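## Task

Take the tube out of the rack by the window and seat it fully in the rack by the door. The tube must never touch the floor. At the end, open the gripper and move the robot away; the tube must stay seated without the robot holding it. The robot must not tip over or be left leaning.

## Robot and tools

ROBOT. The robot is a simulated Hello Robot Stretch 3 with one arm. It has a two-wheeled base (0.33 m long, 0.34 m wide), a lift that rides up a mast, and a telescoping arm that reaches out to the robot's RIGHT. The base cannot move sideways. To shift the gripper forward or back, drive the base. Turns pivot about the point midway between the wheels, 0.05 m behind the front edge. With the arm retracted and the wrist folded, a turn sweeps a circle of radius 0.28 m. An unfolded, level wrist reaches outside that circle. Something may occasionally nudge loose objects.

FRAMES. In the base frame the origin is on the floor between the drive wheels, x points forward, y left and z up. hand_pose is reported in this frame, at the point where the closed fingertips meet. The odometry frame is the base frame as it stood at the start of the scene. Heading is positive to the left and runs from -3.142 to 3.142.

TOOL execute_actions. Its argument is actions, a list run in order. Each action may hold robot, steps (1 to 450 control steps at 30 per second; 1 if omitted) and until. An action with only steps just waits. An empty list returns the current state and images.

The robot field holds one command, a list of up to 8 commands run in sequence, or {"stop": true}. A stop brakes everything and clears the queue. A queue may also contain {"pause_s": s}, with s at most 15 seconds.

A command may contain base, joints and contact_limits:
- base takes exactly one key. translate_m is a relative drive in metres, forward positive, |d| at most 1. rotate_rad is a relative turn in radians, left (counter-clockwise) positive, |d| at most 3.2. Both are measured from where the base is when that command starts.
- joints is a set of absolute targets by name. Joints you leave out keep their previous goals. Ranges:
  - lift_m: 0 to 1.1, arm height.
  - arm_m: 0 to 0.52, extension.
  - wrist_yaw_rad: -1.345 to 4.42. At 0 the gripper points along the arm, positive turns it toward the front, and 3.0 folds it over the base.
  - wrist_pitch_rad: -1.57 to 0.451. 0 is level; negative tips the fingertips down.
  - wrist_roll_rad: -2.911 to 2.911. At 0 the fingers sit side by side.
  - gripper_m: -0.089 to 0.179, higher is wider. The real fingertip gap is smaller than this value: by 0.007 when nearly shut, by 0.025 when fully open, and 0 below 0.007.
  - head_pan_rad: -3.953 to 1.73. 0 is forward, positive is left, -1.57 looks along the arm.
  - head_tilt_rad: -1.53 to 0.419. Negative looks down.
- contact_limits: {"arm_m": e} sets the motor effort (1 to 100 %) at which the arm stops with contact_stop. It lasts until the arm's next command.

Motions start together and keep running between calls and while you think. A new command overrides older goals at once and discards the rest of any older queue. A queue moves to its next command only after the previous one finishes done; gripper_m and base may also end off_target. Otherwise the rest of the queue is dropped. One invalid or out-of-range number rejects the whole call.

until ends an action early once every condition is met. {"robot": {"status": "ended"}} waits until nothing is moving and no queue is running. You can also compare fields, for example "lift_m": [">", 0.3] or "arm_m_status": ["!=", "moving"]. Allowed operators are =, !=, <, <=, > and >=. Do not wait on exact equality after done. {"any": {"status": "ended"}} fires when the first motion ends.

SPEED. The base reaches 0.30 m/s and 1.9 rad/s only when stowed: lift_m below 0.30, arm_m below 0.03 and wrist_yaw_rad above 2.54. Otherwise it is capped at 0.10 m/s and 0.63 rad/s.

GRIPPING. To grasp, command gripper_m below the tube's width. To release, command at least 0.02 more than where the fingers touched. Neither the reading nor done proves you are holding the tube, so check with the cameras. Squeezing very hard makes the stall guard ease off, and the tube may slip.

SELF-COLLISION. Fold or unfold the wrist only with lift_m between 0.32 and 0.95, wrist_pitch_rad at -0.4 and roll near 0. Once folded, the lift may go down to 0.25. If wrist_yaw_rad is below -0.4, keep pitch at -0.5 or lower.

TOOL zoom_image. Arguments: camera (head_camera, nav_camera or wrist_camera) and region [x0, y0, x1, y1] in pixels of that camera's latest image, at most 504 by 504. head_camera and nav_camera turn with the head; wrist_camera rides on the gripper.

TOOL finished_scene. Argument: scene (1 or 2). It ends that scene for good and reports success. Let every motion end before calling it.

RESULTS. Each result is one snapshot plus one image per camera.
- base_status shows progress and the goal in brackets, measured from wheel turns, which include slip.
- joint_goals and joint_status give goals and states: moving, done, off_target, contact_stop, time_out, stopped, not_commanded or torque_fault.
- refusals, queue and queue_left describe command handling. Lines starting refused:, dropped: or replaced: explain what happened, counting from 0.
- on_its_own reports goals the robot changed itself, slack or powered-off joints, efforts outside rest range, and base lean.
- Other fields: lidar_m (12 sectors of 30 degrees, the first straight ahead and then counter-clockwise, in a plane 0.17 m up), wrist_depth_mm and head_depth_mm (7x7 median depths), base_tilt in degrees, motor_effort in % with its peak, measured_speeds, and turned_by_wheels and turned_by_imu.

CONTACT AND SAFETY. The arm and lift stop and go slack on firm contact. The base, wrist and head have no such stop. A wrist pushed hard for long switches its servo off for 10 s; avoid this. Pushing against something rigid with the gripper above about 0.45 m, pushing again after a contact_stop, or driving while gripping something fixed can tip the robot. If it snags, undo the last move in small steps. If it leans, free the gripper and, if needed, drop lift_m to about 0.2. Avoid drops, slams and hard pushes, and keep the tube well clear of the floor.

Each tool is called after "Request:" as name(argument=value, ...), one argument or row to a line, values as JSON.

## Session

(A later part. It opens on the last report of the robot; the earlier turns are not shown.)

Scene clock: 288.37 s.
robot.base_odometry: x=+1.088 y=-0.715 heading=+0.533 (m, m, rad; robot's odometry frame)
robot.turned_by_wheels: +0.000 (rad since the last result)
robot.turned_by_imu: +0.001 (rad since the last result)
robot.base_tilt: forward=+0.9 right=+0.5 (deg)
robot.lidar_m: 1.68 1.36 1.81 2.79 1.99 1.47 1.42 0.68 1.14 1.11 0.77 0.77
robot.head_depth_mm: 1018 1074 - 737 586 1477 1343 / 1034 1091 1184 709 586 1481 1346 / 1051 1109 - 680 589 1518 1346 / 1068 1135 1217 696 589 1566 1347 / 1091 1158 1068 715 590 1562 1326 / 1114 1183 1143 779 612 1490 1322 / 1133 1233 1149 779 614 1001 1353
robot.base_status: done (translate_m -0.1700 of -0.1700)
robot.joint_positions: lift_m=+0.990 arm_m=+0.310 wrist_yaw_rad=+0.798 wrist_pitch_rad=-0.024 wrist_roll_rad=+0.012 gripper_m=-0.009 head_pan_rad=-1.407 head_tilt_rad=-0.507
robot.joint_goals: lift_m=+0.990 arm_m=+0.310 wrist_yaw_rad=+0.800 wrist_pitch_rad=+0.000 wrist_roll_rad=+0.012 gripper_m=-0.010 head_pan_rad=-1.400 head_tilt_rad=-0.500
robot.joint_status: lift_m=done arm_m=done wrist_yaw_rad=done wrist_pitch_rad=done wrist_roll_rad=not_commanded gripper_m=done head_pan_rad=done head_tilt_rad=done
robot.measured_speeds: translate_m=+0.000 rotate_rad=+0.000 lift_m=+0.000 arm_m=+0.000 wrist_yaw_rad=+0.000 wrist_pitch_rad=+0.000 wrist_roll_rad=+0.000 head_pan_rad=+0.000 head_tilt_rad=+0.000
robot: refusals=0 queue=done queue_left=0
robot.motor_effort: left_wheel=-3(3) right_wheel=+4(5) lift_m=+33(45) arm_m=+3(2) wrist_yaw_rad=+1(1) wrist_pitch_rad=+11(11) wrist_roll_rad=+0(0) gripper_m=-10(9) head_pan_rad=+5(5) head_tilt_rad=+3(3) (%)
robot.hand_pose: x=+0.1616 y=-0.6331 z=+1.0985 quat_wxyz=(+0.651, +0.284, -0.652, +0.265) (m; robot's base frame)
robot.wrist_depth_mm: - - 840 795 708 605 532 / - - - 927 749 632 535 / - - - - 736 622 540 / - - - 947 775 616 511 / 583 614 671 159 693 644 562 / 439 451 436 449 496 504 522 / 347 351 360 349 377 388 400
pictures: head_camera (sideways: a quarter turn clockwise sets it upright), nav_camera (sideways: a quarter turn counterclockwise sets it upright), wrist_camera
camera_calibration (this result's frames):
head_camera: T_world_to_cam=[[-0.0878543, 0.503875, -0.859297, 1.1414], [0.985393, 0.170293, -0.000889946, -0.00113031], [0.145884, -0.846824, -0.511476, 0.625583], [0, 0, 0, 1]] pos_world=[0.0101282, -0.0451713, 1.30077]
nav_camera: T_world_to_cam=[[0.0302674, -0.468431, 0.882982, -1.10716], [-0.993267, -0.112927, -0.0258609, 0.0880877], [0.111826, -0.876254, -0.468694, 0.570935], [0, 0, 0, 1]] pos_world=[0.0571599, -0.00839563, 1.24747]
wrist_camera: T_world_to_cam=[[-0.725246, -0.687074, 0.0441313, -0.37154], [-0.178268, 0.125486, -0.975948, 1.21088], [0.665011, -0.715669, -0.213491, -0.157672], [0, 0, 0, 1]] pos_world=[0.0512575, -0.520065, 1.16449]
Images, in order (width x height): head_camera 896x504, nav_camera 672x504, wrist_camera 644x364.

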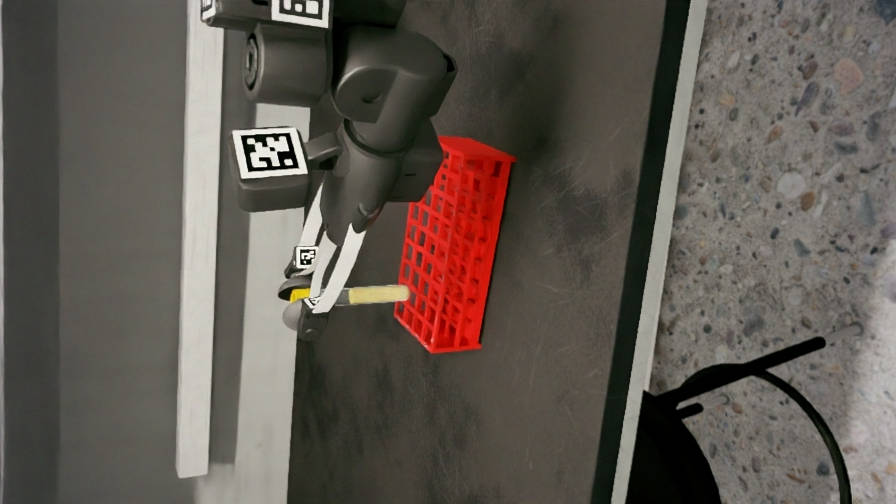

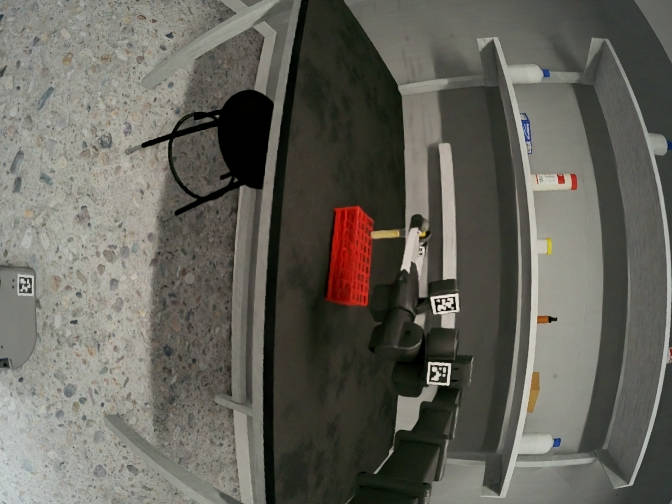

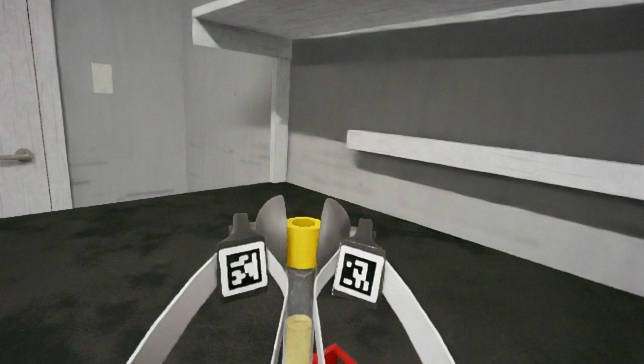

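Request:
execute_actions(
  actions=[
    {"robot": {"base": {"translate_m": -0.157}, "joints": {"wrist_yaw_rad": 1.446, "arm_m": 0.467, "head_pan_rad": -1.2, "head_tilt_rad": -0.5}}, "steps": 300, "until": {"robot": {"status": "ended"}}},
  ],
)

Request:
zoom_image(
  camera="head_camera",
  region=[250, 150, 550, 400],
)

Scene clock: 335.67 s.
robot.base_odometry: x=+0.953 y=-0.795 heading=+0.533 (m, m, rad; robot's odometry frame)
robot.turned_by_wheels: +0.000 (rad since the last result)
robot.turned_by_imu: +0.001 (rad since the last result)
robot.base_tilt: forward=+0.9 right=+0.6 (deg)
robot.lidar_m: 1.84 1.51 2.14 2.82 1.77 1.31 1.27 1.72 0.57 1.10 0.89 0.88
robot.head_depth_mm: 1028 1076 - 768 585 564 1347 / 1064 1118 1055 771 586 1484 1342 / 1096 1166 1059 708 587 1558 1345 / 1142 1219 1128 717 609 1604 1347 / 1185 1263 1133 748 632 1570 1349 / 1232 1346 1144 777 659 1609 1349 / 1284 1405 1144 781 1055 1568 1320
robot.base_status: done (translate_m -0.1570 of -0.1570)
robot.joint_positions: lift_m=+0.990 arm_m=+0.467 wrist_yaw_rad=+1.444 wrist_pitch_rad=-0.024 wrist_roll_rad=+0.012 gripper_m=-0.009 head_pan_rad=-1.207 head_tilt_rad=-0.507
robot.joint_goals: lift_m=+0.990 arm_m=+0.467 wrist_yaw_rad=+1.446 wrist_pitch_rad=+0.000 wrist_roll_rad=+0.012 gripper_m=-0.010 head_pan_rad=-1.200 head_tilt_rad=-0.500
robot.joint_status: lift_m=done arm_m=done wrist_yaw_rad=done wrist_pitch_rad=done wrist_roll_rad=not_commanded gripper_m=done head_pan_rad=done head_tilt_rad=done
robot.measured_speeds: translate_m=+0.000 rotate_rad=+0.000 lift_m=+0.000 arm_m=+0.000 wrist_yaw_rad=+0.000 wrist_pitch_rad=+0.000 wrist_roll_rad=+0.000 head_pan_rad=+0.000 head_tilt_rad=+0.000
robot: refusals=0 queue=done queue_left=0
robot.motor_effort: left_wheel=-3(10) right_wheel=+4(6) lift_m=+33(33) arm_m=+4(3) wrist_yaw_rad=+2(1) wrist_pitch_rad=+11(11) wrist_roll_rad=+0(0) gripper_m=-10(10) head_pan_rad=+5(24) head_tilt_rad=+3(4) (%)
robot.hand_pose: x=+0.2321 y=-0.6441 z=+1.0985 quat_wxyz=(+0.534, +0.476, -0.528, +0.458) (m; robot's base frame)
robot.wrist_depth_mm: - - - - 847 703 600 / - - - - - 880 628 / - - - - - 870 626 / - - - - - 872 580 / - - 674 158 694 718 628 / - 508 438 442 494 503 517 / - 354 352 276 376 386 394
pictures: head_camera (sideways: a quarter turn clockwise sets it upright), nav_camera (sideways: a quarter turn counterclockwise sets it upright), wrist_camera
camera_calibration (this result's frames):
head_camera: T_world_to_cam=[[-0.186189, 0.476367, -0.859307, 1.14201], [0.931929, 0.36264, -0.000890085, -0.000804], [0.311195, -0.800979, -0.511459, 0.624554], [0, 0, 0, 1]] pos_world=[0.0190209, -0.0434709, 1.30077]
nav_camera: T_world_to_cam=[[0.122708, -0.453068, 0.882991, -1.10773], [-0.951041, -0.307982, -0.0258619, 0.0878314], [0.283662, -0.836586, -0.468678, 0.569865], [0, 0, 0, 1]] pos_world=[0.0578105, 0.00191337, 1.24747]
wrist_camera: T_world_to_cam=[[-0.166009, -0.985136, 0.0441306, -0.649767], [-0.217892, -0.00700112, -0.975948, 1.1487], [0.96175, -0.171632, -0.213491, 0.0690841], [0, 0, 0, 1]] pos_world=[0.0759834, -0.62021, 1.16449]
Images, in order (width x height): head_camera 896x504, nav_camera 672x504, wrist_camera 644x364.

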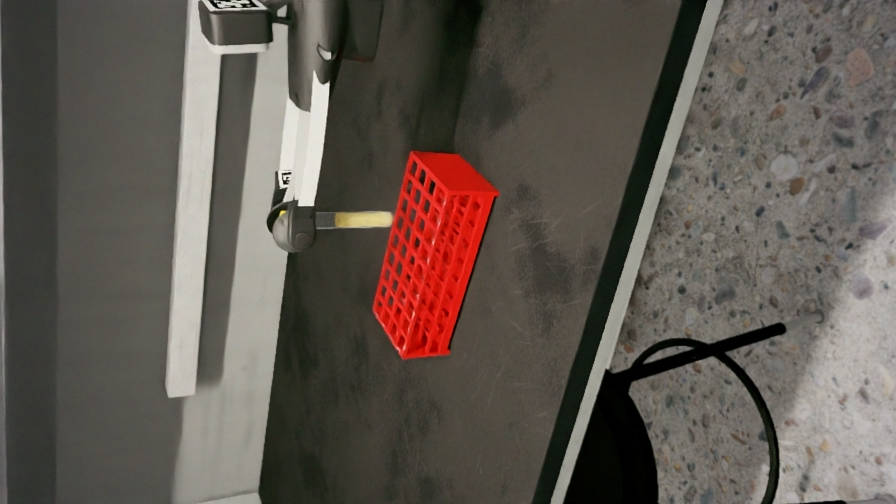

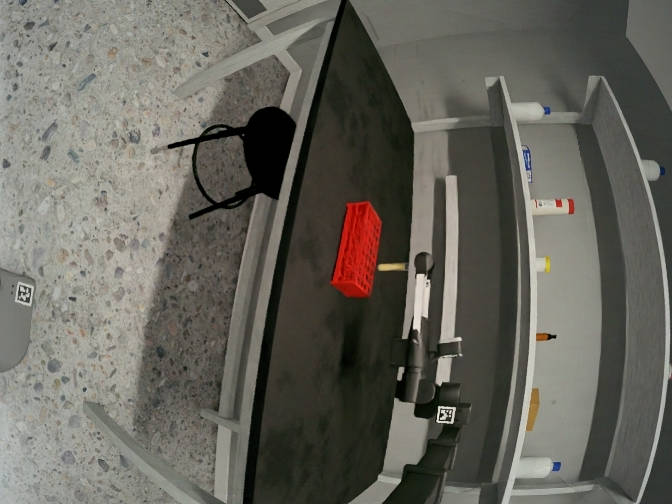

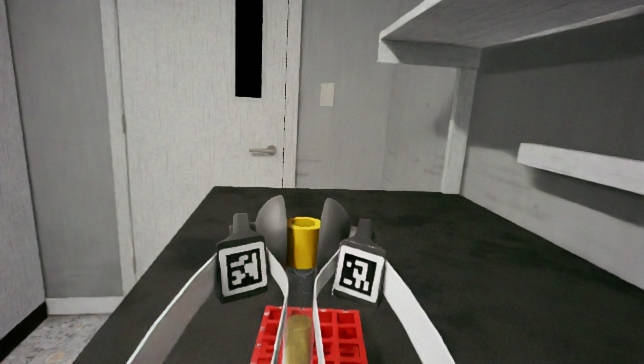

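Region (250, 150, 550, 400) of head_camera's 896x504 image, scaled by 1.680, with more detail than that image has.

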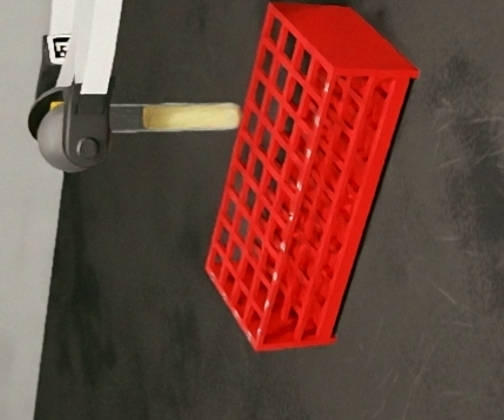

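Request:
execute_actions(
  actions=[
    {"robot": {"joints": {"wrist_pitch_rad": 0.055, "lift_m": 0.96}}, "steps": 300, "until": {"robot": {"status": "ended"}}},
  ],
)

Request:
zoom_image(
  camera="head_camera",
  region=[300, 140, 500, 300],
)

Request:
zoom_image(
  camera="wrist_camera",
  region=[200, 200, 420, 364],
)

Scene clock: 360.77 s.
robot.base_odometry: x=+0.953 y=-0.795 heading=+0.533 (m, m, rad; robot's odometry frame)
robot.turned_by_wheels: +0.000 (rad since the last result)
robot.turned_by_imu: +0.001 (rad since the last result)
robot.base_tilt: forward=+0.9 right=+0.4 (deg)
robot.lidar_m: 1.83 1.50 2.14 2.82 1.77 1.31 1.27 1.72 0.57 1.10 0.88 0.88
robot.head_depth_mm: 1025 1074 - 737 586 565 1341 / 1063 1119 1199 772 587 1478 1344 / 1099 1166 1062 708 587 1561 1342 / 1137 1214 1130 717 608 1604 1347 / 1185 1261 1138 747 633 1562 1342 / 1230 1349 1146 779 659 1604 1348 / 1285 1406 1144 782 1056 1564 1322
robot.base_status: done (translate_m -0.1570 of -0.1570)
robot.joint_positions: lift_m=+0.960 arm_m=+0.467 wrist_yaw_rad=+1.444 wrist_pitch_rad=+0.027 wrist_roll_rad=+0.012 gripper_m=-0.009 head_pan_rad=-1.207 head_tilt_rad=-0.507
robot.joint_goals: lift_m=+0.960 arm_m=+0.467 wrist_yaw_rad=+1.446 wrist_pitch_rad=+0.055 wrist_roll_rad=+0.012 gripper_m=-0.010 head_pan_rad=-1.200 head_tilt_rad=-0.500
robot.joint_status: lift_m=done arm_m=done wrist_yaw_rad=done wrist_pitch_rad=done wrist_roll_rad=not_commanded gripper_m=done head_pan_rad=done head_tilt_rad=done
robot.measured_speeds: translate_m=+0.000 rotate_rad=+0.000 lift_m=+0.000 arm_m=+0.000 wrist_yaw_rad=+0.000 wrist_pitch_rad=+0.000 wrist_roll_rad=+0.000 head_pan_rad=+0.000 head_tilt_rad=+0.000
robot: refusals=0 queue=done queue_left=0
robot.motor_effort: left_wheel=-3(3) right_wheel=+4(5) lift_m=+33(34) arm_m=+3(3) wrist_yaw_rad=+1(1) wrist_pitch_rad=+13(12) wrist_roll_rad=+0(0) gripper_m=-10(10) head_pan_rad=+4(5) head_tilt_rad=+4(4) (%)
robot.hand_pose: x=+0.2334 y=-0.6443 z=+1.0816 quat_wxyz=(+0.522, +0.463, -0.540, +0.472) (m; robot's base frame)
robot.wrist_depth_mm: - - - - 855 654 595 / - - - - - 870 634 / - - - - - 874 626 / - - - - - 865 578 / - - 701 158 719 742 626 / - 507 430 437 487 501 516 / - 341 333 273 366 375 383
pictures: head_camera (sideways: a quarter turn clockwise sets it upright), nav_camera (sideways: a quarter turn counterclockwise sets it upright), wrist_camera
camera_calibration (this result's frames):
head_camera: T_world_to_cam=[[-0.186189, 0.476367, -0.859307, 1.14201], [0.931929, 0.36264, -0.000890085, -0.000803999], [0.311195, -0.800979, -0.511459, 0.624554], [0, 0, 0, 1]] pos_world=[0.0190209, -0.0434709, 1.30077]
nav_camera: T_world_to_cam=[[0.122709, -0.453068, 0.882991, -1.10773], [-0.951041, -0.307982, -0.0258619, 0.0878314], [0.283662, -0.836586, -0.468678, 0.569865], [0, 0, 0, 1]] pos_world=[0.0578105, 0.00191338, 1.24747]
wrist_camera: T_world_to_cam=[[-0.168157, -0.984864, 0.0420341, -0.646019], [-0.168081, -0.0133706, -0.985682, 1.12729], [0.971325, -0.172815, -0.163289, 0.00699253], [0, 0, 0, 1]] pos_world=[0.0740509, -0.61996, 1.13944]
Images, in order (width x height): head_camera 896x504, nav_camera 672x504, wrist_camera 644x364.

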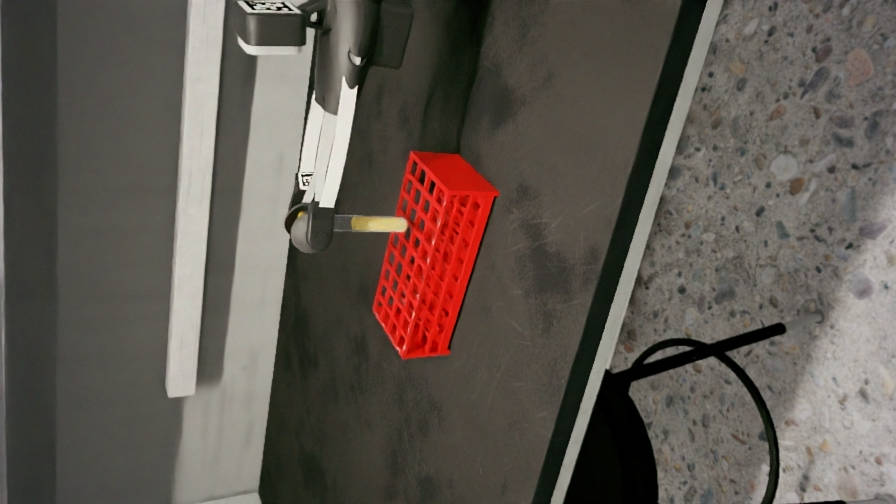

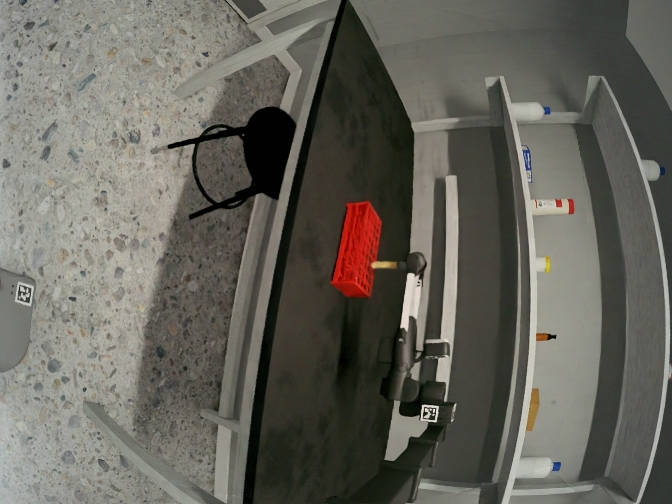

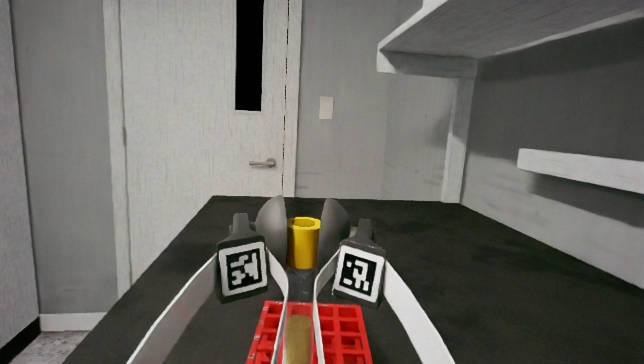

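Region (300, 140, 500, 300) of head_camera's 896x504 image, scaled by 2.520, with more detail than that image has; it fills the top 403 rows of this view, and the rest is white.

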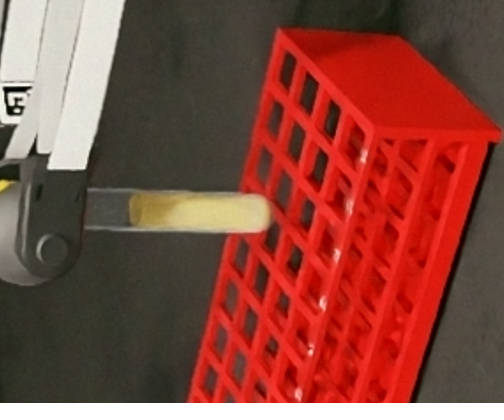

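Region (200, 200, 420, 364) of wrist_camera's 644x364 image, scaled by 2.291; it fills the top 376 rows of this view, and the rest is white.

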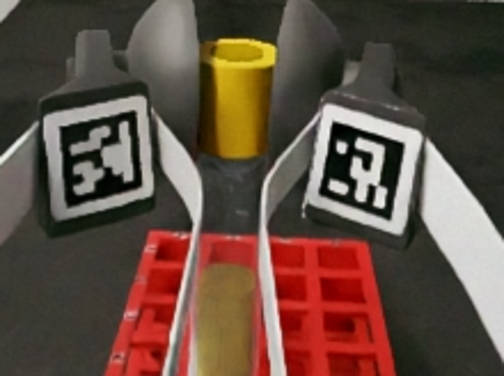

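Request:
zoom_image(
  camera="wrist_camera",
  region=[240, 290, 380, 364],
)

Request:
zoom_image(
  camera="head_camera",
  region=[380, 145, 470, 255],
)

Region (240, 290, 380, 364) of wrist_camera's 644x364 image, scaled by 3.600; it fills the top 266 rows of this view, and the rest is white.

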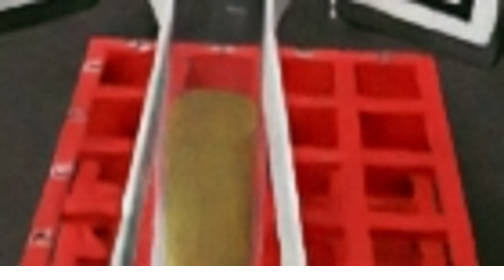

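Region (380, 145, 470, 255) of head_camera's 896x504 image, scaled by 4.582, with more detail than that image has; it fills the left 412 columns of this view, and the rest is white.

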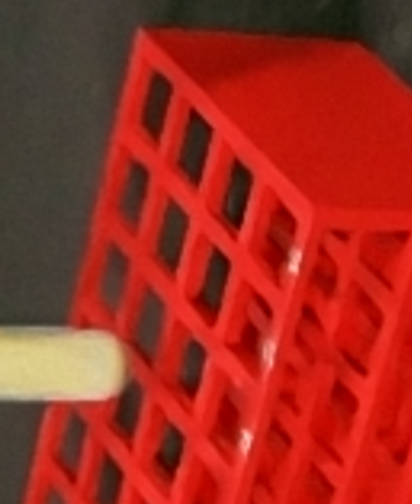

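Request:
execute_actions(
  actions=[
    {"robot": [{"joints": {"arm_m": 0.463}}, {"joints": {"lift_m": 0.942}}], "steps": 300, "until": {"robot": {"status": "ended"}}},
  ],
)

Request:
zoom_image(
  camera="head_camera",
  region=[340, 145, 470, 275],
)

Request:
zoom_image(
  camera="wrist_camera",
  region=[200, 200, 420, 364],
)

Scene clock: 410.30 s.
robot.base_odometry: x=+0.953 y=-0.795 heading=+0.533 (m, m, rad; robot's odometry frame)
robot.turned_by_wheels: +0.000 (rad since the last result)
robot.turned_by_imu: +0.001 (rad since the last result)
robot.base_tilt: forward=+0.9 right=+0.6 (deg)
robot.lidar_m: 1.84 1.50 2.14 2.82 1.77 1.31 1.27 1.72 0.57 1.10 0.88 0.88
robot.head_depth_mm: 1026 1081 1123 736 586 565 1341 / 1062 1116 1202 772 586 1474 1347 / 1098 1164 1208 708 588 1565 1341 / 1142 1214 1169 715 609 1602 1343 / 1186 1260 1139 747 633 1567 1350 / 1231 1344 1141 778 658 1623 1347 / 1284 1411 1145 781 1050 1577 1322
robot.base_status: done (translate_m -0.1570 of -0.1570)
robot.joint_positions: lift_m=+0.942 arm_m=+0.463 wrist_yaw_rad=+1.444 wrist_pitch_rad=+0.028 wrist_roll_rad=+0.012 gripper_m=-0.009 head_pan_rad=-1.207 head_tilt_rad=-0.507
robot.joint_goals: lift_m=+0.942 arm_m=+0.463 wrist_yaw_rad=+1.446 wrist_pitch_rad=+0.055 wrist_roll_rad=+0.012 gripper_m=-0.010 head_pan_rad=-1.200 head_tilt_rad=-0.500
robot.joint_status: lift_m=done arm_m=done wrist_yaw_rad=done wrist_pitch_rad=done wrist_roll_rad=not_commanded gripper_m=done head_pan_rad=done head_tilt_rad=done
robot.measured_speeds: translate_m=+0.000 rotate_rad=+0.000 lift_m=+0.000 arm_m=+0.000 wrist_yaw_rad=+0.000 wrist_pitch_rad=+0.000 wrist_roll_rad=+0.000 head_pan_rad=+0.000 head_tilt_rad=+0.000
robot: refusals=0 queue=done queue_left=0
robot.motor_effort: left_wheel=-3(3) right_wheel=+4(5) lift_m=+34(33) arm_m=-5(3) wrist_yaw_rad=+1(1) wrist_pitch_rad=+12(13) wrist_roll_rad=+0(0) gripper_m=-10(10) head_pan_rad=+4(5) head_tilt_rad=+2(2) (%)
robot.hand_pose: x=+0.2334 y=-0.6408 z=+1.0639 quat_wxyz=(+0.522, +0.463, -0.540, +0.472) (m; robot's base frame)
robot.wrist_depth_mm: - - - - 853 715 616 / - - - - - 886 633 / - - - - - 876 611 / - - - - - 883 607 / - - 646 158 671 692 608 / - 438 377 315 451 462 475 / - 315 309 242 326 345 352
pictures: head_camera (sideways: a quarter turn clockwise sets it upright), nav_camera (sideways: a quarter turn counterclockwise sets it upright), wrist_camera
camera_calibration (this result's frames):
head_camera: T_world_to_cam=[[-0.186189, 0.476367, -0.859307, 1.14201], [0.931929, 0.36264, -0.000890085, -0.000804], [0.311195, -0.800979, -0.511459, 0.624554], [0, 0, 0, 1]] pos_world=[0.0190209, -0.0434709, 1.30077]
nav_camera: T_world_to_cam=[[0.122709, -0.453068, 0.882991, -1.10773], [-0.951041, -0.307982, -0.0258619, 0.0878314], [0.283662, -0.836586, -0.468678, 0.569865], [0, 0, 0, 1]] pos_world=[0.0578105, 0.00191339, 1.24747]
wrist_camera: T_world_to_cam=[[-0.168187, -0.98486, 0.0419987, -0.641836], [-0.167259, -0.0134764, -0.985821, 1.10968], [0.971462, -0.172827, -0.16246, 0.0037463], [0, 0, 0, 1]] pos_world=[0.0740171, -0.616517, 1.12151]
Images, in order (width x height): head_camera 896x504, nav_camera 672x504, wrist_camera 644x364.

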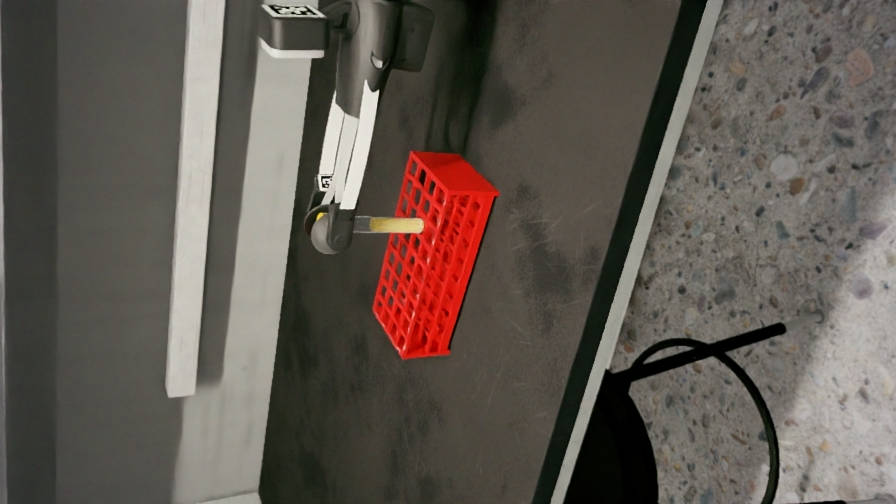

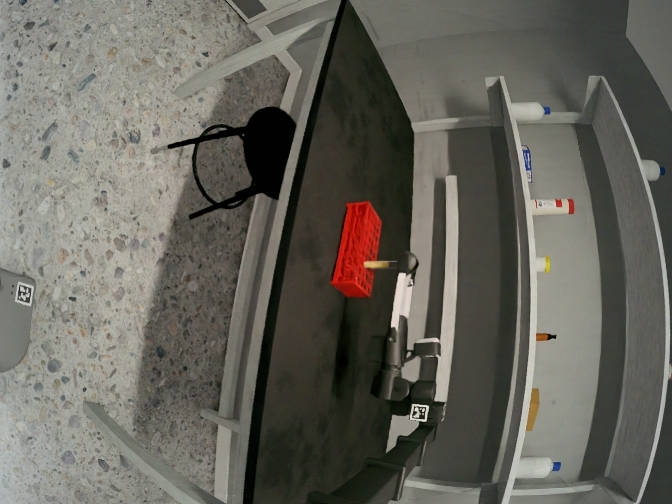

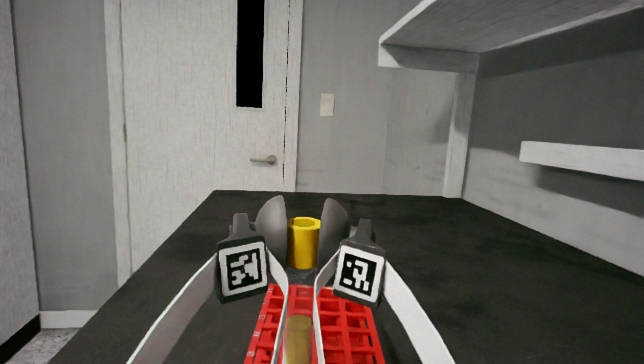

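Region (340, 145, 470, 275) of head_camera's 896x504 image, scaled by 3.877, with more detail than that image has.

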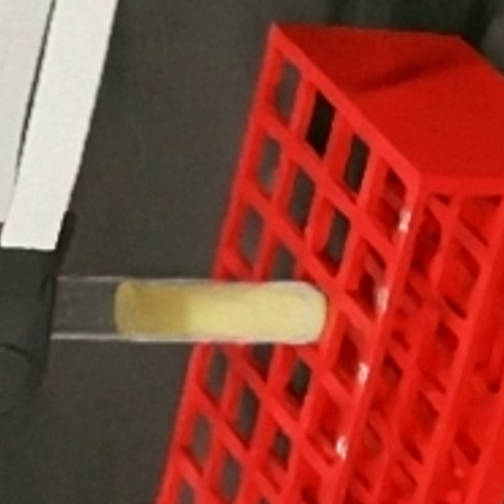

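Region (200, 200, 420, 364) of wrist_camera's 644x364 image, scaled by 2.291; it fills the top 376 rows of this view, and the rest is white.

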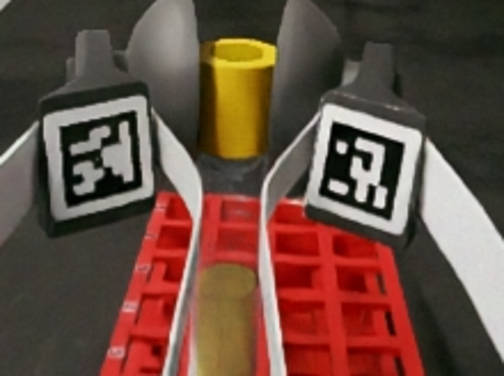

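Request:
execute_actions(
  actions=[
    {"robot": {"joints": {"lift_m": 0.928}}, "steps": 300, "until": {"robot": {"status": "ended"}}},
  ],
)

Request:
zoom_image(
  camera="head_camera",
  region=[340, 145, 470, 275],
)

Scene clock: 416.67 s.
robot.base_odometry: x=+0.953 y=-0.795 heading=+0.533 (m, m, rad; robot's odometry frame)
robot.turned_by_wheels: +0.000 (rad since the last result)
robot.turned_by_imu: +0.001 (rad since the last result)
robot.base_tilt: forward=+0.8 right=+0.4 (deg)
robot.lidar_m: 1.84 1.51 2.14 2.82 1.77 1.31 1.27 1.72 0.57 1.10 0.88 0.88
robot.head_depth_mm: 1026 1082 1148 706 587 565 1340 / 1058 1122 1196 770 586 1475 1342 / 1099 1167 1211 708 588 1560 1347 / 1138 1211 1211 715 608 1599 1350 / 1183 1262 1133 748 632 1563 1343 / 1232 1343 1140 779 660 1613 1348 / 1286 1412 1144 782 1053 1565 1329
robot.base_status: done (translate_m -0.1570 of -0.1570)
robot.joint_positions: lift_m=+0.928 arm_m=+0.463 wrist_yaw_rad=+1.444 wrist_pitch_rad=+0.028 wrist_roll_rad=+0.012 gripper_m=-0.009 head_pan_rad=-1.207 head_tilt_rad=-0.507
robot.joint_goals: lift_m=+0.928 arm_m=+0.463 wrist_yaw_rad=+1.446 wrist_pitch_rad=+0.055 wrist_roll_rad=+0.012 gripper_m=-0.010 head_pan_rad=-1.200 head_tilt_rad=-0.500
robot.joint_status: lift_m=done arm_m=done wrist_yaw_rad=done wrist_pitch_rad=done wrist_roll_rad=not_commanded gripper_m=done head_pan_rad=done head_tilt_rad=done
robot.measured_speeds: translate_m=+0.000 rotate_rad=+0.000 lift_m=+0.000 arm_m=+0.000 wrist_yaw_rad=+0.000 wrist_pitch_rad=+0.000 wrist_roll_rad=+0.000 head_pan_rad=+0.000 head_tilt_rad=+0.000
robot: refusals=0 queue=done queue_left=0
robot.motor_effort: left_wheel=-3(3) right_wheel=+4(5) lift_m=+34(32) arm_m=-5(5) wrist_yaw_rad=+1(1) wrist_pitch_rad=+12(12) wrist_roll_rad=+0(0) gripper_m=-10(10) head_pan_rad=+5(4) head_tilt_rad=+3(4) (%)
robot.hand_pose: x=+0.2334 y=-0.6408 z=+1.0499 quat_wxyz=(+0.521, +0.463, -0.540, +0.472) (m; robot's base frame)
robot.wrist_depth_mm: - - - - 862 757 619 / - - - - - 893 636 / - - - - - 877 607 / - - - - - 871 602 / - - 608 158 622 655 608 / - 385 351 290 425 433 447 / - 294 289 221 303 323 330
pictures: head_camera (sideways: a quarter turn clockwise sets it upright), nav_camera (sideways: a quarter turn counterclockwise sets it upright), wrist_camera
camera_calibration (this result's frames):
head_camera: T_world_to_cam=[[-0.186189, 0.476367, -0.859307, 1.14201], [0.931929, 0.36264, -0.000890085, -0.000803999], [0.311195, -0.800979, -0.511459, 0.624554], [0, 0, 0, 1]] pos_world=[0.0190209, -0.0434709, 1.30077]
nav_camera: T_world_to_cam=[[0.122708, -0.453068, 0.882991, -1.10773], [-0.951041, -0.307982, -0.0258619, 0.0878314], [0.283662, -0.836587, -0.468678, 0.569865], [0, 0, 0, 1]] pos_world=[0.0578105, 0.00191337, 1.24747]
wrist_camera: T_world_to_cam=[[-0.168199, -0.984858, 0.0419854, -0.641233], [-0.166947, -0.0135166, -0.985873, 1.09592], [0.971513, -0.172833, -0.162146, 0.0011337], [0, 0, 0, 1]] pos_world=[0.0740042, -0.616515, 1.10755]
Images, in order (width x height): head_camera 896x504, nav_camera 672x504, wrist_camera 644x364.

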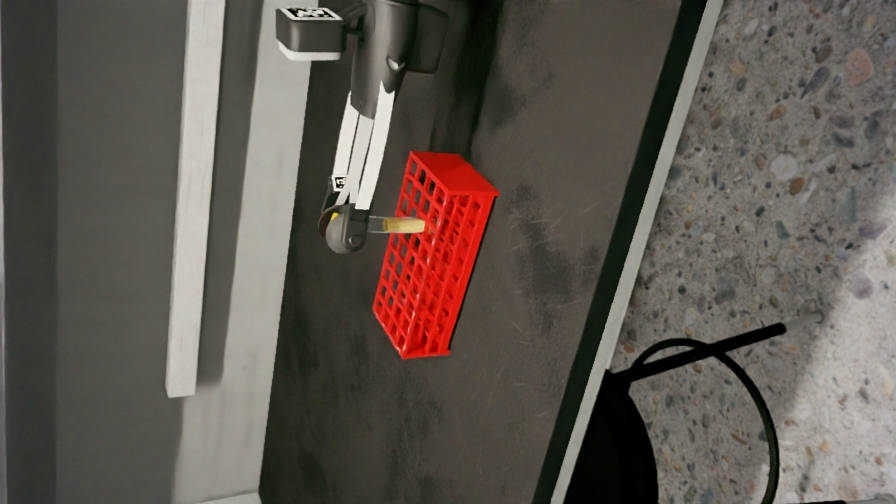

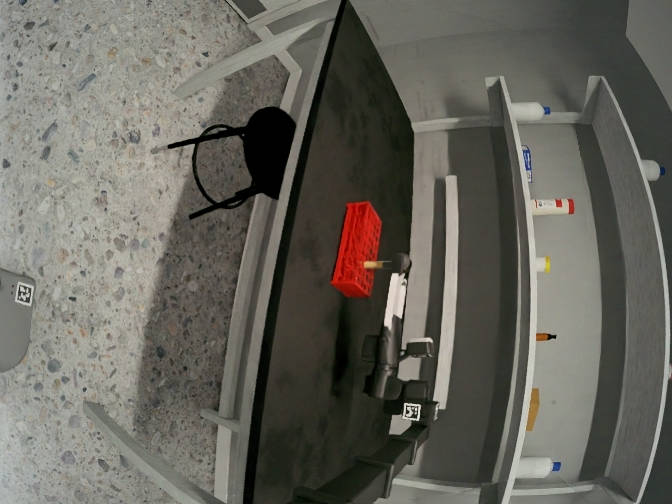

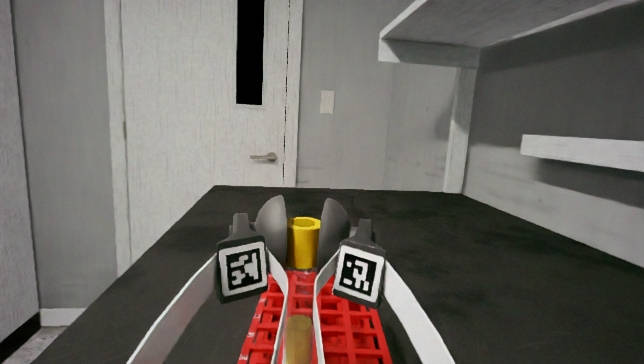

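Region (340, 145, 470, 275) of head_camera's 896x504 image, scaled by 3.877, with more detail than that image has.

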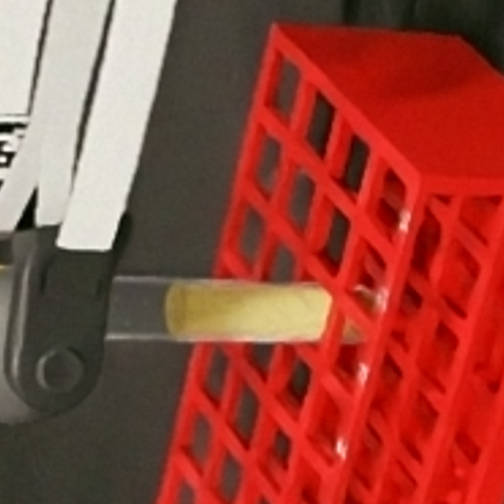

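Request:
execute_actions(
  actions=[
    {"robot": {"joints": {"lift_m": 0.901}}, "steps": 300, "until": {"robot": {"status": "ended"}}},
  ],
)

Request:
zoom_image(
  camera="head_camera",
  region=[340, 145, 500, 305],
)

Scene clock: 422.40 s.
robot.base_odometry: x=+0.953 y=-0.795 heading=+0.533 (m, m, rad; robot's odometry frame)
robot.turned_by_wheels: +0.000 (rad since the last result)
robot.turned_by_imu: +0.001 (rad since the last result)
robot.base_tilt: forward=+0.9 right=+0.5 (deg)
robot.lidar_m: 1.84 1.50 2.13 2.82 1.77 1.31 1.27 1.72 0.57 1.10 0.88 0.88
robot.head_depth_mm: 1025 1082 1150 705 585 564 1344 / 1061 1120 1129 737 587 1478 1339 / 1099 1166 1210 699 588 1555 1346 / 1137 1214 1174 715 608 1601 1345 / 1179 1259 1136 748 633 1570 1349 / 1233 1348 1142 778 658 1614 1351 / 1283 1413 1143 778 1054 1569 1322
robot.base_status: done (translate_m -0.1570 of -0.1570)
robot.joint_positions: lift_m=+0.901 arm_m=+0.463 wrist_yaw_rad=+1.444 wrist_pitch_rad=+0.028 wrist_roll_rad=+0.012 gripper_m=-0.009 head_pan_rad=-1.207 head_tilt_rad=-0.507
robot.joint_goals: lift_m=+0.901 arm_m=+0.463 wrist_yaw_rad=+1.446 wrist_pitch_rad=+0.055 wrist_roll_rad=+0.012 gripper_m=-0.010 head_pan_rad=-1.200 head_tilt_rad=-0.500
robot.joint_status: lift_m=done arm_m=done wrist_yaw_rad=done wrist_pitch_rad=done wrist_roll_rad=not_commanded gripper_m=done head_pan_rad=done head_tilt_rad=done
robot.measured_speeds: translate_m=+0.000 rotate_rad=+0.000 lift_m=+0.000 arm_m=+0.000 wrist_yaw_rad=+0.000 wrist_pitch_rad=+0.000 wrist_roll_rad=+0.000 head_pan_rad=+0.000 head_tilt_rad=+0.000
robot: refusals=0 queue=done queue_left=0
robot.motor_effort: left_wheel=-3(3) right_wheel=+4(4) lift_m=+33(34) arm_m=-5(4) wrist_yaw_rad=+1(1) wrist_pitch_rad=+12(12) wrist_roll_rad=+0(0) gripper_m=-10(10) head_pan_rad=+4(4) head_tilt_rad=+3(3) (%)
robot.hand_pose: x=+0.2334 y=-0.6408 z=+1.0230 quat_wxyz=(+0.521, +0.463, -0.540, +0.472) (m; robot's base frame)
robot.wrist_depth_mm: - - - - 921 791 639 / - - - - - 886 635 / - - - - - 869 608 / - - - - - 835 636 / - - 526 158 540 565 575 / - 332 301 223 366 375 384 / 259 253 243 178 237 279 286
pictures: head_camera (sideways: a quarter turn clockwise sets it upright), nav_camera (sideways: a quarter turn counterclockwise sets it upright), wrist_camera
camera_calibration (this result's frames):
head_camera: T_world_to_cam=[[-0.186189, 0.476367, -0.859307, 1.14201], [0.931929, 0.36264, -0.000890084, -0.000804], [0.311195, -0.800979, -0.511459, 0.624554], [0, 0, 0, 1]] pos_world=[0.0190209, -0.0434709, 1.30077]
nav_camera: T_world_to_cam=[[0.122709, -0.453068, 0.882991, -1.10773], [-0.951041, -0.307982, -0.0258619, 0.0878314], [0.283662, -0.836586, -0.468678, 0.569865], [0, 0, 0, 1]] pos_world=[0.0578105, 0.00191339, 1.24747]
wrist_camera: T_world_to_cam=[[-0.168206, -0.984858, 0.0419789, -0.640092], [-0.166798, -0.0135356, -0.985898, 1.06932], [0.971538, -0.172836, -0.161995, -0.00340109], [0, 0, 0, 1]] pos_world=[0.0739981, -0.616513, 1.08056]
Images, in order (width x height): head_camera 896x504, nav_camera 672x504, wrist_camera 644x364.

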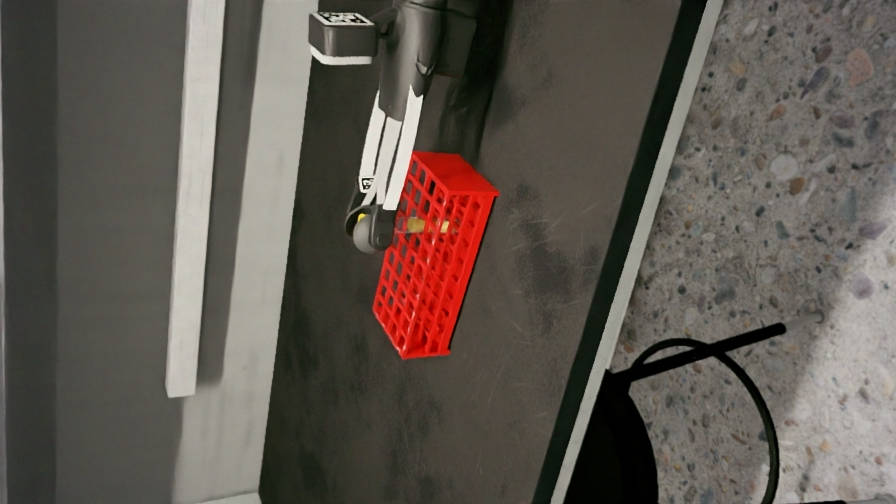

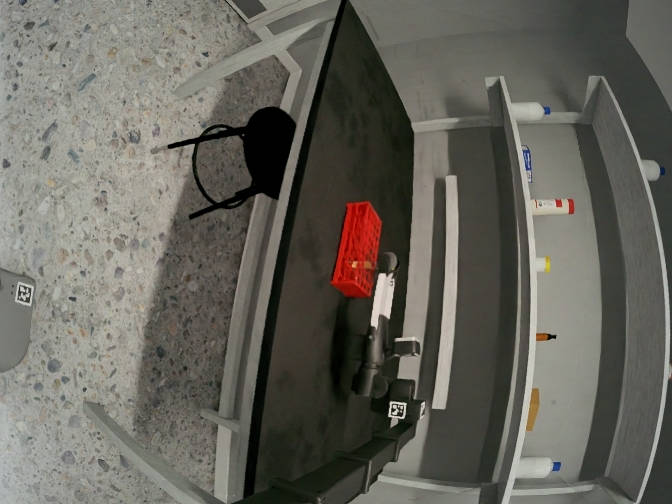

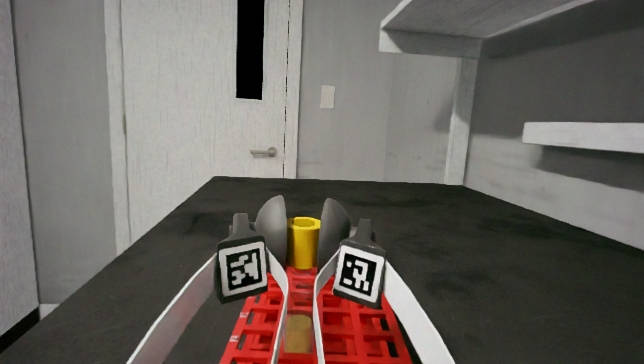

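Region (340, 145, 500, 305) of head_camera's 896x504 image, scaled by 3.150, with more detail than that image has.

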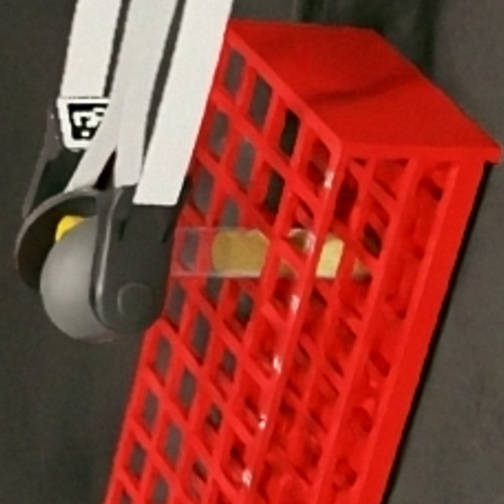

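Request:
execute_actions(
  actions=[
    {"robot": [{"joints": {"lift_m": 0.898}}, {"joints": {"gripper_m": 0.07}}, {"joints": {"lift_m": 0.98}}, {"joints": {"arm_m": 0.1}}], "steps": 400, "until": {"robot": {"status": "ended"}}},
  ],
)

Request:
zoom_image(
  camera="head_camera",
  region=[320, 130, 520, 330],
)

Scene clock: 434.70 s.
robot.base_odometry: x=+0.953 y=-0.795 heading=+0.533 (m, m, rad; robot's odometry frame)
robot.turned_by_wheels: +0.000 (rad since the last result)
robot.turned_by_imu: +0.002 (rad since the last result)
robot.base_tilt: forward=+0.9 right=+0.5 (deg)
robot.lidar_m: 1.83 1.50 2.13 2.81 1.77 1.32 1.27 1.71 0.57 1.10 0.89 0.88
robot.head_depth_mm: 1023 1077 1122 769 606 1486 1346 / 1061 1119 1126 - - - 1346 / 1097 1166 1131 729 - 1518 1350 / 1139 1215 1134 717 - 1556 1346 / 1182 1266 1138 753 635 1565 1345 / 1233 1345 1141 836 660 1615 1353 / 1282 1406 1144 780 711 1574 1325
robot.base_status: done (translate_m -0.1570 of -0.1570)
robot.joint_positions: lift_m=+0.980 arm_m=+0.100 wrist_yaw_rad=+1.445 wrist_pitch_rad=+0.032 wrist_roll_rad=+0.012 gripper_m=+0.070 head_pan_rad=-1.207 head_tilt_rad=-0.507
robot.joint_goals: lift_m=+0.980 arm_m=+0.100 wrist_yaw_rad=+1.446 wrist_pitch_rad=+0.055 wrist_roll_rad=+0.012 gripper_m=+0.070 head_pan_rad=-1.200 head_tilt_rad=-0.500
robot.joint_status: lift_m=done arm_m=done wrist_yaw_rad=done wrist_pitch_rad=done wrist_roll_rad=not_commanded gripper_m=done head_pan_rad=done head_tilt_rad=done
robot.measured_speeds: translate_m=+0.000 rotate_rad=+0.000 lift_m=+0.000 arm_m=+0.000 wrist_yaw_rad=+0.000 wrist_pitch_rad=+0.000 wrist_roll_rad=+0.000 head_pan_rad=+0.000 head_tilt_rad=+0.000
robot: refusals=0 queue=done queue_left=0
robot.motor_effort: left_wheel=-3(3) right_wheel=+4(4) lift_m=+44(47) arm_m=-5(7) wrist_yaw_rad=+0(1) wrist_pitch_rad=+10(12) wrist_roll_rad=+0(0) gripper_m=+1(85) head_pan_rad=+4(5) head_tilt_rad=+2(3) (%)
robot.hand_pose: x=+0.2335 y=-0.2774 z=+1.1028 quat_wxyz=(+0.520, +0.462, -0.540, +0.474) (m; robot's base frame)
robot.wrist_depth_mm: - - - - - - 885 / - - - - - - 921 / - - - - - - - / - - - - - - - / - - - - 870 829 875 / - - - - - 556 571 / - - - - 453 416 378
pictures: head_camera (sideways: a quarter turn clockwise sets it upright), nav_camera (sideways: a quarter turn counterclockwise sets it upright), wrist_camera
camera_calibration (this result's frames):
head_camera: T_world_to_cam=[[-0.186237, 0.476214, -0.859381, 1.14211], [0.931858, 0.362822, -0.000891151, -0.000802178], [0.311378, -0.800987, -0.511335, 0.62439], [0, 0, 0, 1]] pos_world=[0.0190294, -0.0434685, 1.30078]
nav_camera: T_world_to_cam=[[0.122752, -0.452924, 0.883058, -1.10782], [-0.950979, -0.308171, -0.0258692, 0.0878406], [0.28385, -0.836594, -0.46855, 0.569697], [0, 0, 0, 1]] pos_world=[0.0578129, 0.00191612, 1.24748]
wrist_camera: T_world_to_cam=[[-0.166897, -0.985088, 0.0417962, -0.285713], [-0.162543, -0.0143217, -0.986598, 1.15247], [0.972484, -0.171454, -0.157728, 0.0676674], [0, 0, 0, 1]] pos_world=[0.073835, -0.253345, 1.15964]
Images, in order (width x height): head_camera 896x504, nav_camera 672x504, wrist_camera 644x364.

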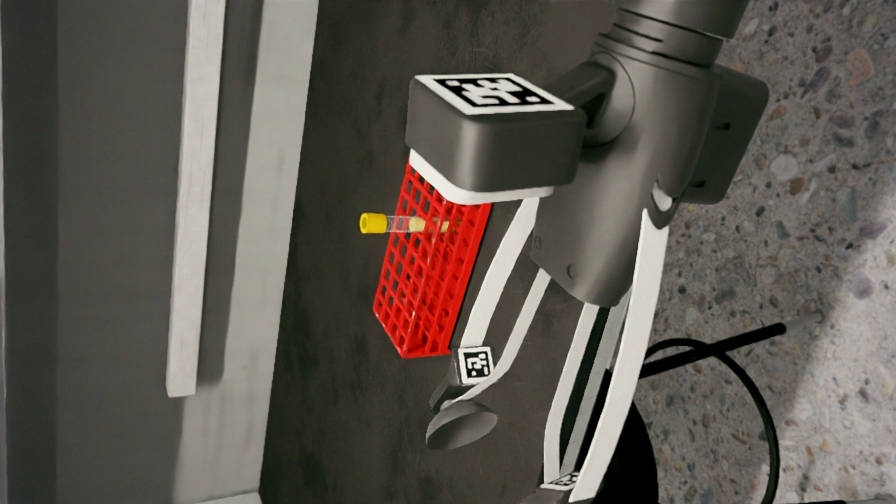

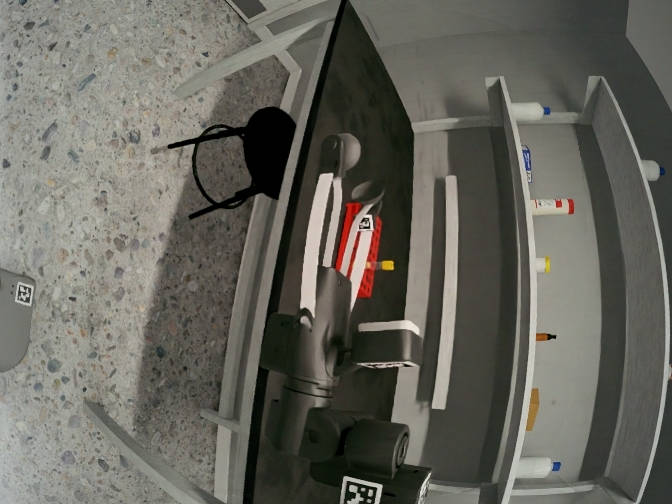

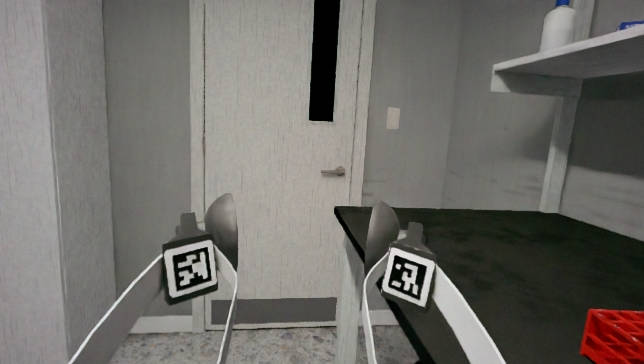

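Region (320, 130, 520, 330) of head_camera's 896x504 image, scaled by 2.520, with more detail than that image has.

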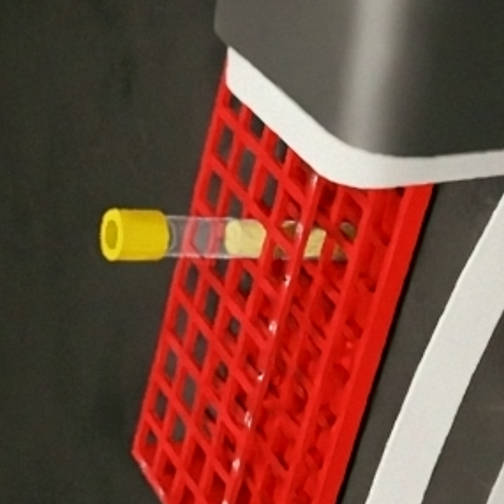

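The tube now sits in the red rack as deep as it did in the blue one.

Request:
finished_scene(
  scene=1,
)

The scene is finished: the task was done.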